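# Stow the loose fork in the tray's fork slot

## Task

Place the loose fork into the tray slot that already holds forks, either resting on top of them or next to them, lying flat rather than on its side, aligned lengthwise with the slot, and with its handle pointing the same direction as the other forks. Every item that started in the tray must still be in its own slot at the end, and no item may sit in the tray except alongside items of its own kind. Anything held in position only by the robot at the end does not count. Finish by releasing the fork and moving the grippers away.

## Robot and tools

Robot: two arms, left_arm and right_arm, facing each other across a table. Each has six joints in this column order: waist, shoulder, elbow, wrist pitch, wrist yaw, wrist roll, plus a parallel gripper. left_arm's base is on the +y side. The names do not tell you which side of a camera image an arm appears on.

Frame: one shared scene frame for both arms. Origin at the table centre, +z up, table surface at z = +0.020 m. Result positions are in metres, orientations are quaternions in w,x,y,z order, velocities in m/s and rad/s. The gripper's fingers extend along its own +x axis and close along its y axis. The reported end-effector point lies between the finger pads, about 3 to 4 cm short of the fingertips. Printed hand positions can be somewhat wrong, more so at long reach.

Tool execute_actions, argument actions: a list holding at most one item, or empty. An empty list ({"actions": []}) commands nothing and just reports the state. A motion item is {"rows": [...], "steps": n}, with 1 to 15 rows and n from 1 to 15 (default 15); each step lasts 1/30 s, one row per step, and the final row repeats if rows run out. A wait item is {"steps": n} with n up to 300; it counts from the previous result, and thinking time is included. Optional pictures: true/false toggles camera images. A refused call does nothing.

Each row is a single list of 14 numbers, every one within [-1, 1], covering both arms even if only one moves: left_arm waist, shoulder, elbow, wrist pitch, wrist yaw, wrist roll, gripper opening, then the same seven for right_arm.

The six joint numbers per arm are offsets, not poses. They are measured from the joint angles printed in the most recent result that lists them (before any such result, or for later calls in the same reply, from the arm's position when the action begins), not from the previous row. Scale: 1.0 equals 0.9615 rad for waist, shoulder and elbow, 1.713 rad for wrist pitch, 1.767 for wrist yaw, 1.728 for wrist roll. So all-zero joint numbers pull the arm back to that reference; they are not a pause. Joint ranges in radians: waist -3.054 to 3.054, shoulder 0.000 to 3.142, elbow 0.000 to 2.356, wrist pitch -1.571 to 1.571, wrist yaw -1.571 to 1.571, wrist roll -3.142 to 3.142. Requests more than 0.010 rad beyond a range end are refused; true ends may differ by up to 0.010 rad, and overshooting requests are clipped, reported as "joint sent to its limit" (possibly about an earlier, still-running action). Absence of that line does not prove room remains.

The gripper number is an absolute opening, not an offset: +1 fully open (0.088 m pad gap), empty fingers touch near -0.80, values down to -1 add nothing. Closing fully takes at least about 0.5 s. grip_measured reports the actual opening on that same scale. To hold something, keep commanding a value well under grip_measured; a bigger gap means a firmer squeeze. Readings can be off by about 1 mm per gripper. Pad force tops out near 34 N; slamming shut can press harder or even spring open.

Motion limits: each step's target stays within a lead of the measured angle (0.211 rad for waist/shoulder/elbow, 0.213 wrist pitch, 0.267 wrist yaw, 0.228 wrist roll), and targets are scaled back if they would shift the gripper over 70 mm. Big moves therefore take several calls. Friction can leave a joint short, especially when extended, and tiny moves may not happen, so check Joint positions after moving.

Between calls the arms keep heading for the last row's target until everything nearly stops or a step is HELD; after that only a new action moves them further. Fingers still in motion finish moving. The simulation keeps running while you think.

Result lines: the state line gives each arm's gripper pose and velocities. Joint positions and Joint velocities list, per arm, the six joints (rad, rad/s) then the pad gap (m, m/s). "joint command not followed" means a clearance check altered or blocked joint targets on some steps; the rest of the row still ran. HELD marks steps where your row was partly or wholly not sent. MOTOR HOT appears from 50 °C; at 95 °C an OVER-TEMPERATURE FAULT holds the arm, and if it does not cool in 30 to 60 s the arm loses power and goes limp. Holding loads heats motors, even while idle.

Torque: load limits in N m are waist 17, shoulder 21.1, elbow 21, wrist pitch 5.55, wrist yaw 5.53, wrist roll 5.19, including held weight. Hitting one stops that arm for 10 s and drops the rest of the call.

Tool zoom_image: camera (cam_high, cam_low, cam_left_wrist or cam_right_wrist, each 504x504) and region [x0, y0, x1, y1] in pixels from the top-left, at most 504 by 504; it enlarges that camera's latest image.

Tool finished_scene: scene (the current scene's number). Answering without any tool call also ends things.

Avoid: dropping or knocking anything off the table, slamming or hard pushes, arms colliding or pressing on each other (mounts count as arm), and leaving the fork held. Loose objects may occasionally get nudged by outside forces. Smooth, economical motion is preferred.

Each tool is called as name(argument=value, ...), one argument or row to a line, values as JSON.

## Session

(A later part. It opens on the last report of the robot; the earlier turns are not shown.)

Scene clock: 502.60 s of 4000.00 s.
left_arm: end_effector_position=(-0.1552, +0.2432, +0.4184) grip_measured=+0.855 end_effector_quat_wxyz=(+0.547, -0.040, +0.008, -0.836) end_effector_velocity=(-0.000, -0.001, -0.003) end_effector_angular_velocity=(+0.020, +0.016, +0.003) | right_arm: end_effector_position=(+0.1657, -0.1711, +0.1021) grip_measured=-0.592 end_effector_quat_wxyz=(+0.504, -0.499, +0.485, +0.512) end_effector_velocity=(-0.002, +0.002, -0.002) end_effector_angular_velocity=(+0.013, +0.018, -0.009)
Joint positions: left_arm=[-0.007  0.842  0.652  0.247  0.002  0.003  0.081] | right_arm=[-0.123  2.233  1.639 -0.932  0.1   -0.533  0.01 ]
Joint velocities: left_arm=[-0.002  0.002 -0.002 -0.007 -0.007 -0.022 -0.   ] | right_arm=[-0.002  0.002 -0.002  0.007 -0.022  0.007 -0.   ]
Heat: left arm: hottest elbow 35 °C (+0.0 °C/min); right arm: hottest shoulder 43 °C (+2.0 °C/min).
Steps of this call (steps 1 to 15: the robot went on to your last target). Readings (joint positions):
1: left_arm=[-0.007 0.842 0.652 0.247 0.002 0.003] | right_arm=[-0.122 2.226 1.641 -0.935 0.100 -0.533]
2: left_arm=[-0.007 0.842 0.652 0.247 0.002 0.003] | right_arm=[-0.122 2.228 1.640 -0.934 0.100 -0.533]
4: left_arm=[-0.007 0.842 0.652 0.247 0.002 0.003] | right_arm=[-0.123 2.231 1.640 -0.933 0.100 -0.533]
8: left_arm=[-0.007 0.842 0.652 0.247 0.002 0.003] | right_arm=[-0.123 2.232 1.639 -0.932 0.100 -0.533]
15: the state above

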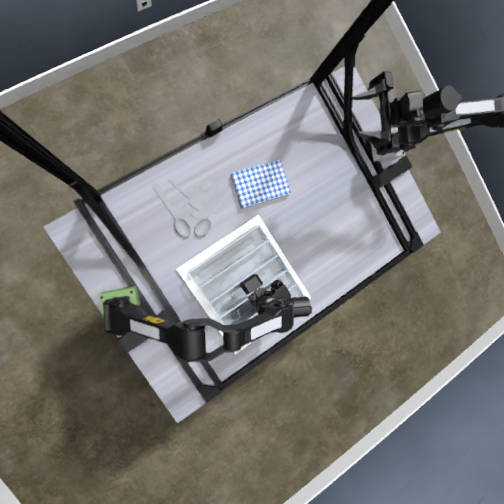

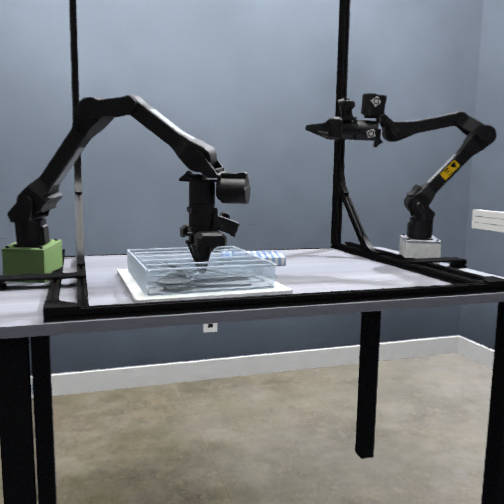

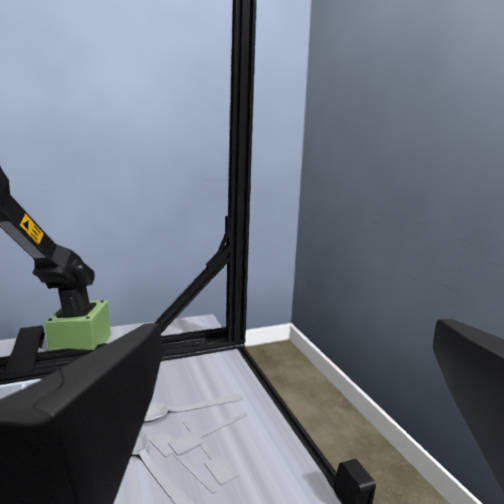

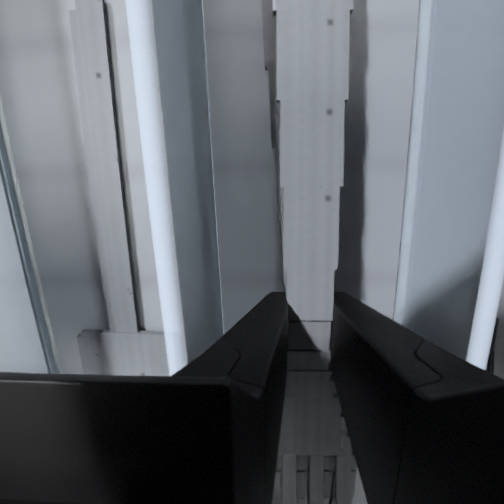

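execute_actions(
  actions=[
    {"rows": [[0,0,0,0,0,0,0.855, 0,0.008,-0.005,0.001,0,0,-0.72],[0,0,0,0,0,0,0.855, 0,0.014,-0.010,0.002,0,0,-0.72],[0,0,0,0,0,0,0.855, 0,0.018,-0.014,0.004,0,0,-0.72],[0,0,0,0,0,0,0.855, 0,0.020,-0.017,0.006,0,0,-0.72],[0,0,0,0,0,0,0.855, 0,0.022,-0.020,0.008,0,0,-0.72],[0,0,0,0,0,0,0.855, 0,0.024,-0.023,0.010,0,0,-0.72],[0,0,0,0,0,0,0.855, 0,0.026,-0.026,0.012,0,0,-0.72],[0,0,0,0,0,0,0.855, 0,0.028,-0.029,0.014,0,0,-0.72],[0,0,0,0,0,0,0.855, 0,0.029,-0.032,0.016,0,0,-0.72],[0,0,0,0,0,0,0.855, 0,0.031,-0.035,0.018,0,0,-0.72],[0,0,0,0,0,0,0.855, 0,0.032,-0.038,0.020,0,0,-0.72],[0,0,0,0,0,0,0.855, 0,0.033,-0.040,0.022,0,0,-0.72],[0,0,0,0,0,0,0.855, 0,0.034,-0.042,0.023,0,0,-0.72],[0,0,0,0,0,0,0.855, 0,0.035,-0.044,0.024,0,0,-0.72],[0,0,0,0,0,0,0.855, 0,0.036,-0.045,0.025,0,0,-0.72]], "steps": 15},
  ],
  pictures=false,
)

execute_actions(
  actions=[
    {"steps": 15},
  ],
)

zoom_image(
  camera="cam_low",
  region=[110, 190, 310, 310],
)

Scene clock: 518.13 s of 4000.00 s.
left_arm: end_effector_position=(-0.1552, +0.2432, +0.4186) grip_measured=+0.855 end_effector_quat_wxyz=(+0.547, -0.040, +0.008, -0.836) end_effector_velocity=(+0.002, -0.001, -0.005) end_effector_angular_velocity=(+0.025, -0.001, +0.018) | right_arm: end_effector_position=(+0.1656, -0.1695, +0.0977) grip_measured=-0.592 end_effector_quat_wxyz=(+0.508, -0.498, +0.480, +0.513) end_effector_velocity=(-0.004, -0.005, -0.006) end_effector_angular_velocity=(-0.012, +0.014, +0.007)
Joint positions: left_arm=[-0.007  0.842  0.652  0.247  0.002  0.003  0.081] | right_arm=[-0.122  2.235  1.623 -0.903  0.1   -0.533  0.01 ]
Joint velocities: left_arm=[-0.002 -0.002 -0.002 -0.022 -0.022 -0.007  0.   ] | right_arm=[-0.002 -0.002 -0.027  0.007 -0.007 -0.007 -0.   ]
Heat: left arm: hottest elbow 35 °C (+0.0 °C/min); right arm: hottest shoulder 41 °C (+1.0 °C/min).
Steps of this call (steps 1 to 15: the robot went on to your last target; steps 16 to 451: nothing new was sent; steps 452 to 466: all 15 steps of this action). Readings (joint positions):
452: left_arm=[-0.007 0.842 0.652 0.247 0.002 0.003] | right_arm=[-0.123 2.235 1.638 -0.932 0.100 -0.533]
453: left_arm=[-0.007 0.842 0.652 0.247 0.002 0.003] | right_arm=[-0.123 2.235 1.638 -0.932 0.100 -0.533]
455: left_arm=[-0.007 0.842 0.652 0.247 0.002 0.003] | right_arm=[-0.123 2.235 1.638 -0.931 0.100 -0.533]
459: left_arm=[-0.007 0.842 0.652 0.247 0.002 0.003] | right_arm=[-0.123 2.235 1.634 -0.922 0.100 -0.533]
466: the state above

Scene clock: 518.63 s of 4000.00 s.
left_arm: end_effector_position=(-0.1552, +0.2432, +0.4186) grip_measured=+0.855 end_effector_quat_wxyz=(+0.547, -0.040, +0.008, -0.836) end_effector_velocity=(+0.001, +0.000, +0.000) end_effector_angular_velocity=(+0.017, +0.033, +0.003) | right_arm: end_effector_position=(+0.1655, -0.1694, +0.0972) grip_measured=-0.592 end_effector_quat_wxyz=(+0.508, -0.498, +0.480, +0.513) end_effector_velocity=(+0.001, +0.001, +0.000) end_effector_angular_velocity=(+0.009, +0.001, +0.034)
Joint positions: left_arm=[-0.007  0.842  0.652  0.247  0.002  0.003  0.081] | right_arm=[-0.121  2.235  1.621 -0.899  0.1   -0.533  0.01 ]
Joint velocities: left_arm=[-0.002 -0.002  0.002 -0.007 -0.007 -0.037 -0.   ] | right_arm=[-0.002 -0.002 -0.002  0.007 -0.007 -0.037 -0.   ]
Heat: left arm: hottest elbow 35 °C (+0.0 °C/min); right arm: hottest shoulder 41 °C (+1.0 °C/min).
Steps of this call (steps 1 to 15: the robot went on to your last target). Readings (joint positions):
1: left_arm=[-0.007 0.842 0.652 0.247 0.002 0.003] | right_arm=[-0.122 2.235 1.622 -0.902 0.100 -0.533]
2: left_arm=[-0.007 0.842 0.652 0.247 0.002 0.003] | right_arm=[-0.122 2.235 1.622 -0.901 0.100 -0.533]
4: left_arm=[-0.007 0.842 0.652 0.247 0.002 0.003] | right_arm=[-0.122 2.235 1.621 -0.901 0.100 -0.533]
8: left_arm=[-0.007 0.842 0.652 0.247 0.002 0.003] | right_arm=[-0.121 2.235 1.621 -0.899 0.100 -0.533]
15: the state above
All arms were judged still, so your last target was given up. Only a new action makes them travel on or press farther. Fingers that are still opening or closing keep moving.

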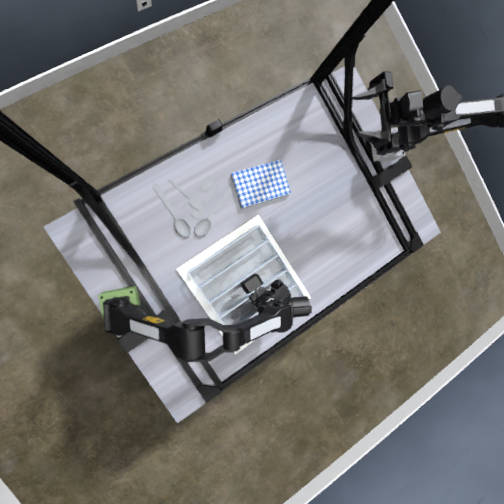

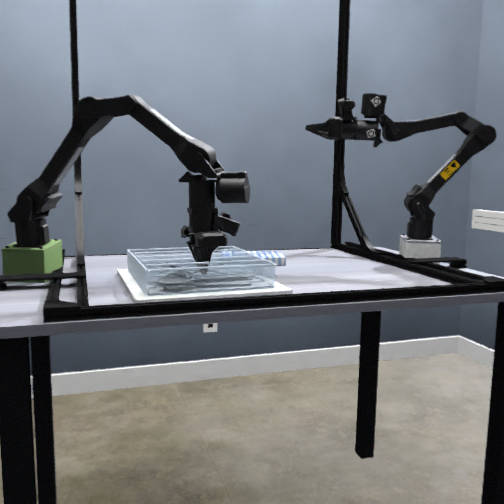

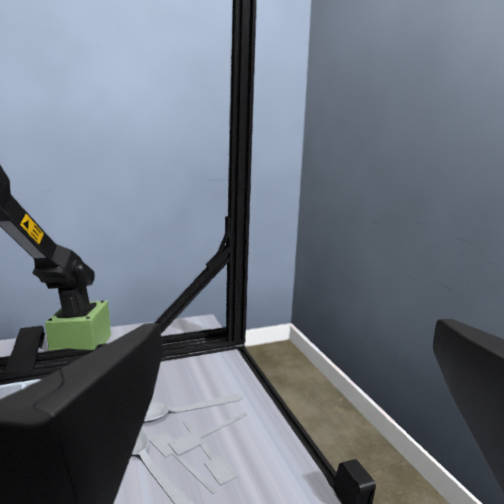

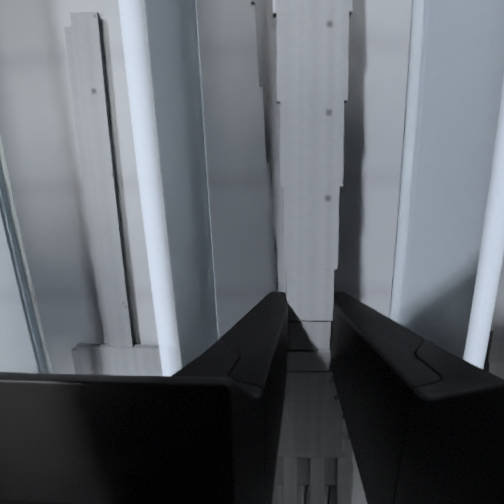

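Region (110, 190, 310, 310) of cam_low's 504x504 image, scaled by 2.520, with more detail than that image has; it fills the top 302 rows of this view, and the rest is white.

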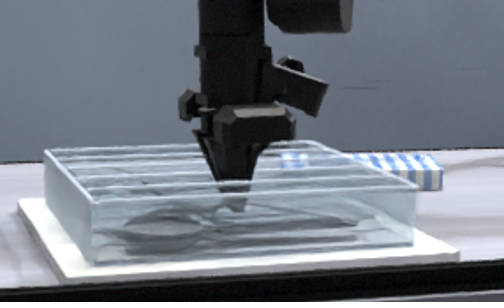

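execute_actions(
  actions=[
    {"rows": [[0,0,0,0,0,0,0.855, 0,0,0.004,0,0,0,-0.69],[0,0,0,0,0,0,0.855, 0,0,0.008,0,0,0,-0.66],[0,0,0,0,0,0,0.855, 0,0,0.010,0,0,0,-0.63],[0,0,0,0,0,0,0.855, 0,0,0.010,0,0,0,-0.60],[0,0,0,0,0,0,0.855, 0,0,0.010,0,0,0,-0.58],[0,0,0,0,0,0,0.855, 0,0,0.010,0,0,0,-0.56],[0,0,0,0,0,0,0.855, 0,0,0.010,0,0,0,-0.54],[0,0,0,0,0,0,0.855, 0,0,0.010,0,0,0,-0.51],[0,0,0,0,0,0,0.855, 0,0,0.010,0,0,0,-0.48],[0,0,0,0,0,0,0.855, 0,0,0.010,0,0,0,-0.45],[0,0,0,0,0,0,0.855, 0,0,0.010,0,0,0,-0.42],[0,0,0,0,0,0,0.855, 0,0,0.010,0,0,0,-0.40]], "steps": 15},
  ],
  pictures=false,
)

execute_actions(
  actions=[
    {"steps": 8},
  ],
)

Scene clock: 531.00 s of 4000.00 s.
left_arm: end_effector_position=(-0.1551, +0.2433, +0.4187) grip_measured=+0.855 end_effector_quat_wxyz=(+0.547, -0.040, +0.008, -0.836) end_effector_velocity=(+0.001, +0.001, -0.003) end_effector_angular_velocity=(+0.010, +0.004, +0.004) | right_arm: end_effector_position=(+0.1666, -0.1677, +0.0997) grip_measured=-0.418 end_effector_quat_wxyz=(+0.511, -0.497, +0.477, +0.514) end_effector_velocity=(+0.003, +0.001, +0.002) end_effector_angular_velocity=(+0.007, -0.013, +0.003)
Joint positions: left_arm=[-0.007  0.841  0.652  0.247  0.002  0.003  0.081] | right_arm=[-0.121  2.232  1.626 -0.899  0.1   -0.533  0.019]
Joint velocities: left_arm=[-0.002 -0.007 -0.007 -0.007 -0.007 -0.007 -0.   ] | right_arm=[-0.002 -0.002  0.002  0.007  0.007 -0.007  0.01 ]
Heat: left arm: hottest elbow 35 °C (+0.0 °C/min); right arm: hottest shoulder 39 °C (+0.0 °C/min).
Steps of this call (steps 1 to 356: nothing new was sent; steps 357 to 371: all 15 steps of this action). Readings (joint positions):
357: left_arm=[-0.007 0.841 0.652 0.247 0.002 0.003] | right_arm=[-0.121 2.234 1.620 -0.896 0.100 -0.533]
358: left_arm=[-0.007 0.841 0.652 0.247 0.002 0.003] | right_arm=[-0.121 2.232 1.621 -0.896 0.100 -0.533]
360: left_arm=[-0.007 0.841 0.652 0.247 0.002 0.003] | right_arm=[-0.121 2.232 1.624 -0.899 0.100 -0.533]
364: left_arm=[-0.007 0.841 0.652 0.247 0.002 0.003] | right_arm=[-0.121 2.232 1.626 -0.899 0.100 -0.533]
371: the state above

Scene clock: 531.27 s of 4000.00 s.
left_arm: end_effector_position=(-0.1551, +0.2433, +0.4187) grip_measured=+0.855 end_effector_quat_wxyz=(+0.547, -0.040, +0.008, -0.836) end_effector_velocity=(+0.000, +0.000, -0.005) end_effector_angular_velocity=(+0.023, -0.002, +0.003) | right_arm: end_effector_position=(+0.1666, -0.1677, +0.0997) grip_measured=-0.401 end_effector_quat_wxyz=(+0.511, -0.497, +0.477, +0.514) end_effector_velocity=(-0.001, -0.006, -0.000) end_effector_angular_velocity=(-0.016, +0.018, -0.012)
Joint positions: left_arm=[-0.007  0.841  0.652  0.247  0.002  0.003  0.081] | right_arm=[-0.121  2.232  1.626 -0.899  0.1   -0.533  0.019]
Joint velocities: left_arm=[-0.002 -0.002 -0.002 -0.022 -0.007 -0.007 -0.   ] | right_arm=[-0.007 -0.002 -0.002 -0.022 -0.007  0.007  0.   ]
Heat: left arm: hottest elbow 35 °C (+0.0 °C/min); right arm: hottest shoulder 39 °C (+0.0 °C/min).
Steps of this call (steps 1 to 8: the robot went on to your last target). Readings (joint positions):
1: left_arm=[-0.007 0.841 0.652 0.247 0.002 0.003] | right_arm=[-0.121 2.232 1.626 -0.899 0.100 -0.533]
2: left_arm=[-0.007 0.841 0.652 0.247 0.002 0.003] | right_arm=[-0.121 2.232 1.626 -0.899 0.100 -0.533]
4: left_arm=[-0.007 0.841 0.652 0.247 0.002 0.003] | right_arm=[-0.121 2.232 1.626 -0.899 0.100 -0.533]
8: the state above

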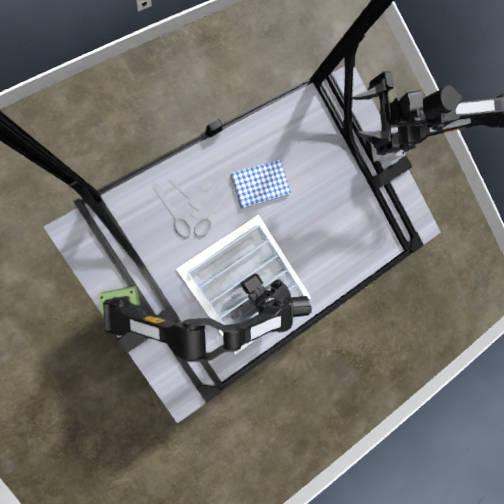

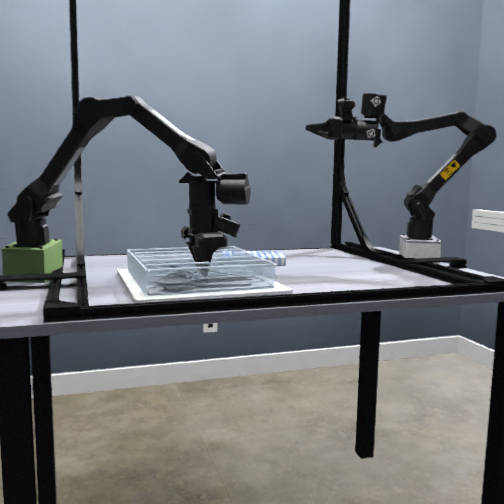

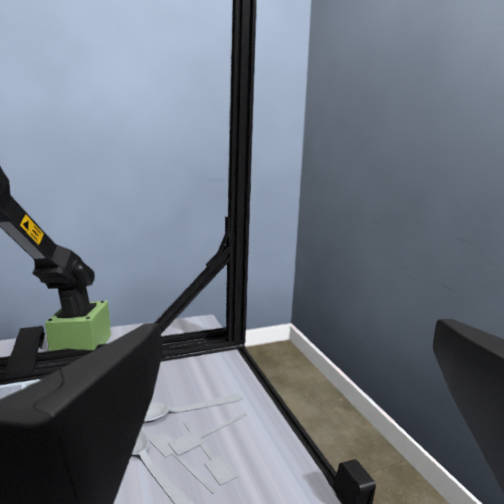

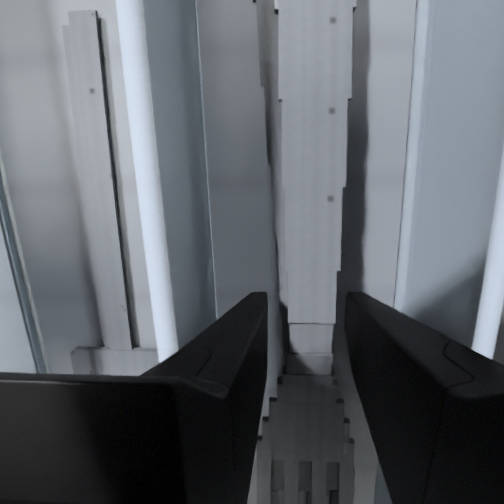

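execute_actions(
  actions=[
    {"rows": [[0,0,0,0,0,0,0.855, 0,-0.006,0.004,-0.002,0,0,-0.40],[0,0,0,0,0,0,0.855, 0,-0.011,0.010,-0.006,0,0,-0.40],[0,0,0,0,0,0,0.855, 0,-0.016,0.020,-0.014,0,0,-0.40],[0,0,0,0,0,0,0.855, 0,-0.022,0.034,-0.025,0,0,-0.40],[0,0,0,0,0,0,0.855, 0,-0.029,0.051,-0.038,0,0,-0.40],[0,0,0,0,0,0,0.855, 0,-0.037,0.070,-0.053,0,0,-0.40],[0,0,0,0,0,0,0.855, 0,-0.045,0.090,-0.069,0,0,-0.40],[0,0,0,0,0,0,0.855, 0,-0.053,0.111,-0.085,0,0,-0.40],[0,0,0,0,0,0,0.855, 0,-0.061,0.131,-0.101,0,0,-0.40],[0,0,0,0,0,0,0.855, 0,-0.068,0.150,-0.116,0,0,-0.40],[0,0,0,0,0,0,0.855, 0,-0.074,0.167,-0.129,0,0,-0.40],[0,0,0,0,0,0,0.855, 0,-0.079,0.181,-0.140,0,0,-0.40],[0,0,0,0,0,0,0.855, 0,-0.082,0.191,-0.148,0,0,-0.40],[0,0,0,0,0,0,0.855, 0,-0.084,0.198,-0.153,0,0,-0.40],[0,0,0,0,0,0,0.855, 0,-0.085,0.200,-0.155,0,0,-0.40]], "steps": 15},
  ],
  pictures=false,
)

execute_actions(
  actions=[
    {"steps": 8},
  ],
)

zoom_image(
  camera="cam_low",
  region=[110, 190, 310, 310],
)

Scene clock: 545.47 s of 4000.00 s.
left_arm: end_effector_position=(-0.1551, +0.2433, +0.4187) grip_measured=+0.855 end_effector_quat_wxyz=(+0.547, -0.040, +0.008, -0.836) end_effector_velocity=(+0.003, -0.001, +0.001) end_effector_angular_velocity=(-0.008, -0.003, +0.020) | right_arm: end_effector_position=(+0.1742, -0.1698, +0.1686) grip_measured=-0.400 end_effector_quat_wxyz=(+0.513, -0.496, +0.475, +0.514) end_effector_velocity=(+0.021, +0.002, +0.155) end_effector_angular_velocity=(+0.143, -0.088, -0.009)
Joint positions: left_arm=[-0.007  0.841  0.652  0.247  0.002  0.003  0.081] | right_arm=[-0.121  2.162  1.796 -1.133  0.1   -0.533  0.019]
Joint velocities: left_arm=[-0.002 -0.002 -0.002  0.007 -0.022  0.007 -0.   ] | right_arm=[ 0.002 -0.193  0.305 -0.33   0.007 -0.007 -0.   ]
Heat: left arm: hottest elbow 36 °C (+1.0 °C/min); right arm: hottest shoulder 41 °C (+0.0 °C/min).
Steps of this call (steps 1 to 15: the robot went on to your last target; steps 16 to 90: nothing new was sent; then 10.70 s passed at rest; steps 91 to 105: all 15 steps of this action). Readings (joint positions):
91: left_arm=[-0.007 0.841 0.652 0.247 0.002 0.003] | right_arm=[-0.121 2.232 1.626 -0.899 0.100 -0.533]
92: left_arm=[-0.007 0.841 0.652 0.247 0.002 0.003] | right_arm=[-0.121 2.232 1.627 -0.899 0.100 -0.533]
94: left_arm=[-0.007 0.841 0.652 0.247 0.002 0.003] | right_arm=[-0.121 2.232 1.633 -0.915 0.100 -0.533]
98: left_arm=[-0.007 0.841 0.652 0.247 0.002 0.003] | right_arm=[-0.121 2.220 1.677 -0.988 0.100 -0.533]
105: the state above

Scene clock: 545.73 s of 4000.00 s.
left_arm: end_effector_position=(-0.1551, +0.2433, +0.4187) grip_measured=+0.855 end_effector_quat_wxyz=(+0.547, -0.040, +0.008, -0.836) end_effector_velocity=(+0.000, +0.001, -0.006) end_effector_angular_velocity=(+0.023, -0.002, +0.003) | right_arm: end_effector_position=(+0.1743, -0.1715, +0.1769) grip_measured=-0.400 end_effector_quat_wxyz=(+0.513, -0.497, +0.476, +0.514) end_effector_velocity=(-0.000, -0.000, -0.003) end_effector_angular_velocity=(+0.001, +0.007, +0.006)
Joint positions: left_arm=[-0.007  0.841  0.652  0.247  0.002  0.003  0.081] | right_arm=[-0.121  2.152  1.814 -1.162  0.1   -0.533  0.019]
Joint velocities: left_arm=[-0.002 -0.007 -0.007 -0.022 -0.007 -0.007 -0.   ] | right_arm=[-0.002  0.002 -0.007  0.007 -0.007 -0.007 -0.   ]
Heat: left arm: hottest elbow 36 °C (+1.0 °C/min); right arm: hottest shoulder 41 °C (+0.0 °C/min).
Steps of this call (steps 1 to 8: the robot went on to your last target). Readings (joint positions):
1: left_arm=[-0.007 0.841 0.652 0.247 0.002 0.003] | right_arm=[-0.121 2.157 1.804 -1.142 0.100 -0.533]
2: left_arm=[-0.007 0.841 0.652 0.247 0.002 0.003] | right_arm=[-0.121 2.154 1.810 -1.148 0.100 -0.533]
4: left_arm=[-0.007 0.841 0.652 0.247 0.002 0.003] | right_arm=[-0.121 2.152 1.814 -1.155 0.100 -0.533]
8: the state above

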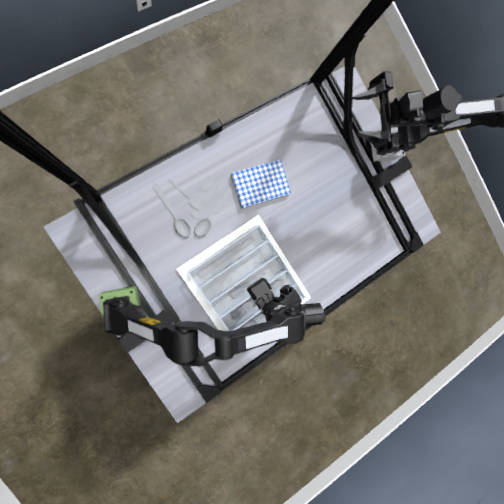

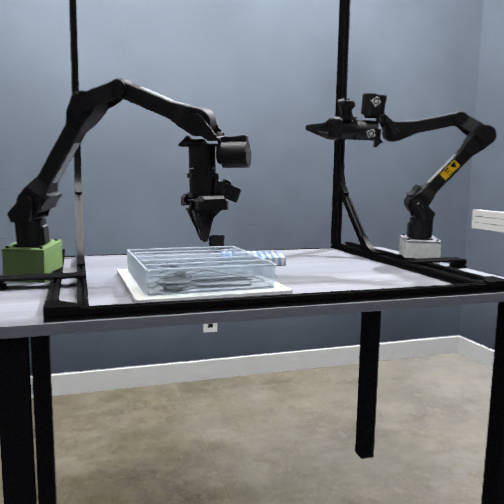

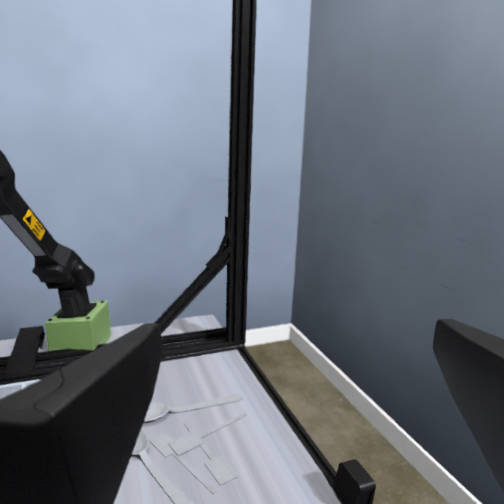

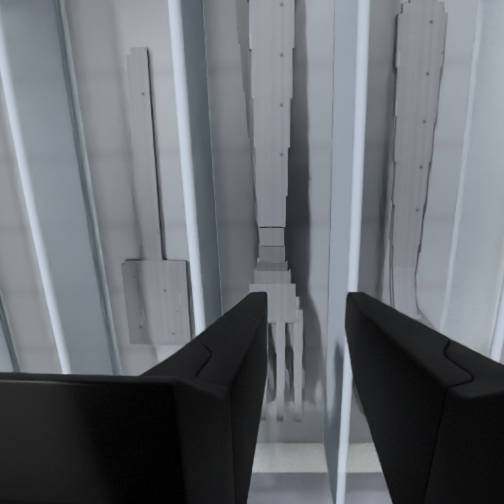

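Region (110, 190, 310, 310) of cam_low's 504x504 image, scaled by 2.520, with more detail than that image has; it fills the top 302 rows of this view, and the rest is white.

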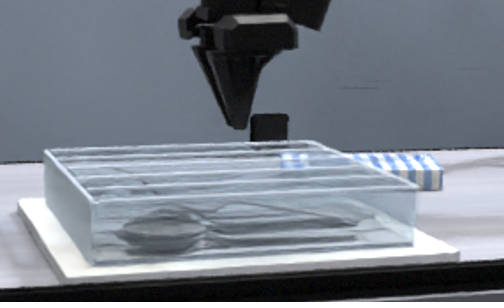

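execute_actions(
  actions=[
    {"rows": [[0,0,0,0,0,0,0.855, 0,-0.005,-0.002,0.001,0,0,-0.40],[0,0,0,0,0,0,0.855, 0,-0.020,-0.010,0.004,0,0,-0.38],[0,0,0,0,0,0,0.855, 0,-0.043,-0.022,0.009,0,0,-0.35],[0,0,0,0,0,0,0.855, 0,-0.074,-0.040,0.016,0,0,-0.30],[0,0,0,0,0,0,0.855, 0,-0.112,-0.062,0.025,0,0,-0.25],[0,0,0,0,0,0,0.855, 0,-0.155,-0.088,0.035,0,0,-0.20],[0,0,0,0,0,0,0.855, 0,-0.202,-0.117,0.045,0,0,-0.15],[0,0,0,0,0,0,0.855, 0,-0.248,-0.147,0.055,0,0,-0.10],[0,0,0,0,0,0,0.855, 0,-0.295,-0.178,0.065,0,0,-0.05],[0,0,0,0,0,0,0.855, 0,-0.338,-0.208,0.075,0,0,0.0],[0,0,0,0,0,0,0.855, 0,-0.376,-0.236,0.084,0,0,0.0],[0,0,0,0,0,0,0.855, 0,-0.407,-0.260,0.091,0,0,0.0],[0,0,0,0,0,0,0.855, 0,-0.430,-0.279,0.096,0,0,0.0],[0,0,0,0,0,0,0.855, 0,-0.445,-0.292,0.099,0,0,0.0],[0,0,0,0,0,0,0.855, 0,-0.450,-0.300,0.100,0,0,0.0]], "steps": 15},
  ],
  pictures=false,
)

execute_actions(
  actions=[
    {"steps": 15},
  ],
)

zoom_image(
  camera="cam_high",
  region=[160, 200, 330, 370],
)

Scene clock: 562.43 s of 4000.00 s.
left_arm: end_effector_position=(-0.1551, +0.2433, +0.4187) grip_measured=+0.855 end_effector_quat_wxyz=(+0.547, -0.040, +0.008, -0.836) end_effector_velocity=(-0.003, +0.001, -0.000) end_effector_angular_velocity=(+0.006, +0.021, -0.016) | right_arm: end_effector_position=(+0.1708, -0.1999, +0.2738) grip_measured=-0.015 end_effector_quat_wxyz=(+0.620, -0.450, +0.368, +0.526) end_effector_velocity=(-0.030, -0.087, +0.150) end_effector_angular_velocity=(+0.418, -0.232, -0.032)
Joint positions: left_arm=[-0.007  0.841  0.652  0.247  0.002  0.003  0.081] | right_arm=[-0.121  1.758  1.587 -1.009  0.1   -0.533  0.038]
Joint velocities: left_arm=[-0.007  0.002 -0.002  0.007  0.007 -0.022 -0.   ] | right_arm=[-0.002 -0.711 -0.413  0.183 -0.007 -0.022  0.008]
Heat: left arm: hottest elbow 36 °C (+1.0 °C/min); right arm: hottest shoulder 42 °C (-1.0 °C/min).
Steps of this call (steps 1 to 30: the robot went on to your last target; steps 31 to 90: nothing new was sent; then 13.20 s passed at rest; steps 91 to 105: all 15 steps of this action). Readings (joint positions):
91: left_arm=[-0.007 0.841 0.652 0.247 0.002 0.003] | right_arm=[-0.121 2.152 1.814 -1.163 0.100 -0.533]
92: left_arm=[-0.007 0.841 0.652 0.247 0.002 0.003] | right_arm=[-0.121 2.152 1.814 -1.163 0.100 -0.533]
94: left_arm=[-0.007 0.841 0.652 0.247 0.002 0.003] | right_arm=[-0.121 2.140 1.807 -1.152 0.100 -0.533]
98: left_arm=[-0.007 0.841 0.652 0.247 0.002 0.003] | right_arm=[-0.121 2.036 1.733 -1.105 0.100 -0.533]
105: the state above

Scene clock: 562.93 s of 4000.00 s.
left_arm: end_effector_position=(-0.1551, +0.2433, +0.4187) grip_measured=+0.855 end_effector_quat_wxyz=(+0.547, -0.040, +0.008, -0.836) end_effector_velocity=(+0.002, -0.001, -0.005) end_effector_angular_velocity=(+0.025, -0.001, +0.018) | right_arm: end_effector_position=(+0.1667, -0.2070, +0.2721) grip_measured=+0.000 end_effector_quat_wxyz=(+0.622, -0.450, +0.366, +0.526) end_effector_velocity=(-0.003, -0.004, -0.002) end_effector_angular_velocity=(-0.017, +0.014, +0.010)
Joint positions: left_arm=[-0.007  0.841  0.652  0.247  0.002  0.003  0.081] | right_arm=[-0.121  1.722  1.537 -0.991  0.1   -0.533  0.039]
Joint velocities: left_arm=[-0.002 -0.002 -0.002 -0.022 -0.022 -0.007  0.   ] | right_arm=[-0.002 -0.002 -0.002 -0.022 -0.007 -0.007 -0.   ]
Heat: left arm: hottest elbow 36 °C (+1.0 °C/min); right arm: hottest shoulder 42 °C (-1.0 °C/min).
Steps of this call (steps 1 to 15: the robot went on to your last target). Readings (joint positions):
1: left_arm=[-0.007 0.841 0.652 0.247 0.002 0.003] | right_arm=[-0.121 1.739 1.576 -1.004 0.100 -0.533]
2: left_arm=[-0.007 0.841 0.652 0.247 0.002 0.003] | right_arm=[-0.121 1.728 1.568 -1.000 0.100 -0.533]
4: left_arm=[-0.007 0.841 0.652 0.247 0.002 0.003] | right_arm=[-0.121 1.722 1.555 -0.994 0.100 -0.533]
8: left_arm=[-0.007 0.841 0.652 0.247 0.002 0.003] | right_arm=[-0.121 1.722 1.537 -0.994 0.100 -0.533]
15: the state above

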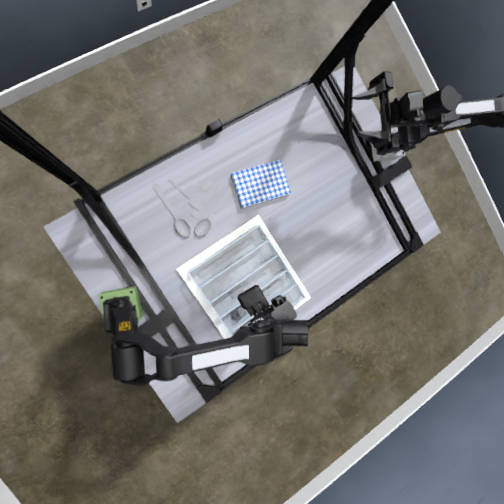

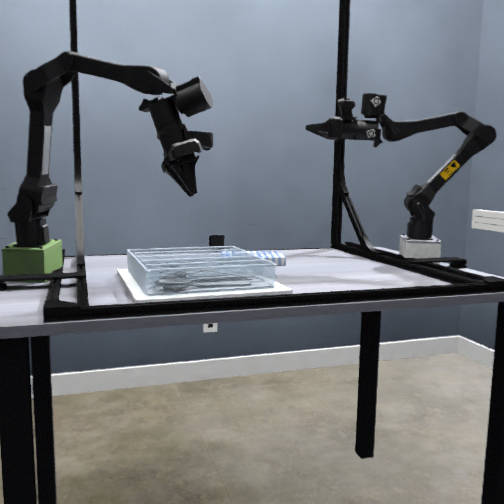

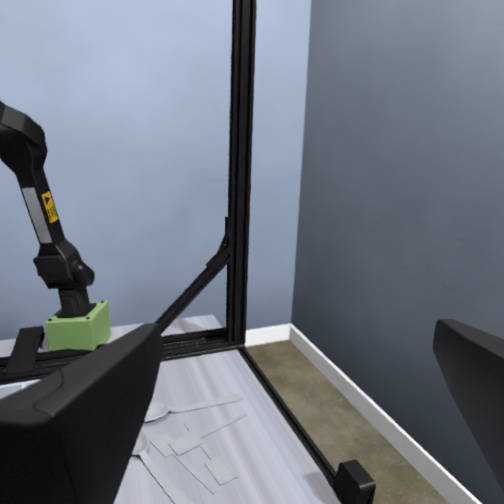

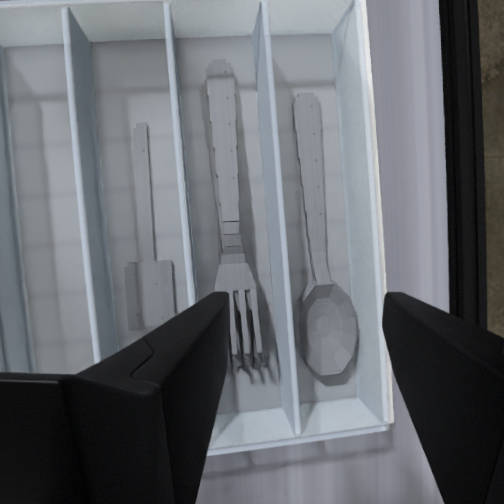

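Region (160, 200, 330, 370) of cam_high's 504x504 image, scaled by 2.965, with more detail than that image has.

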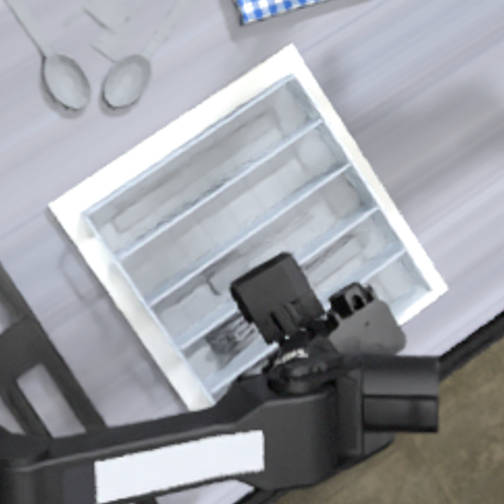

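finished_scene(
  scene=2,
)

The scene is finished: the task was done.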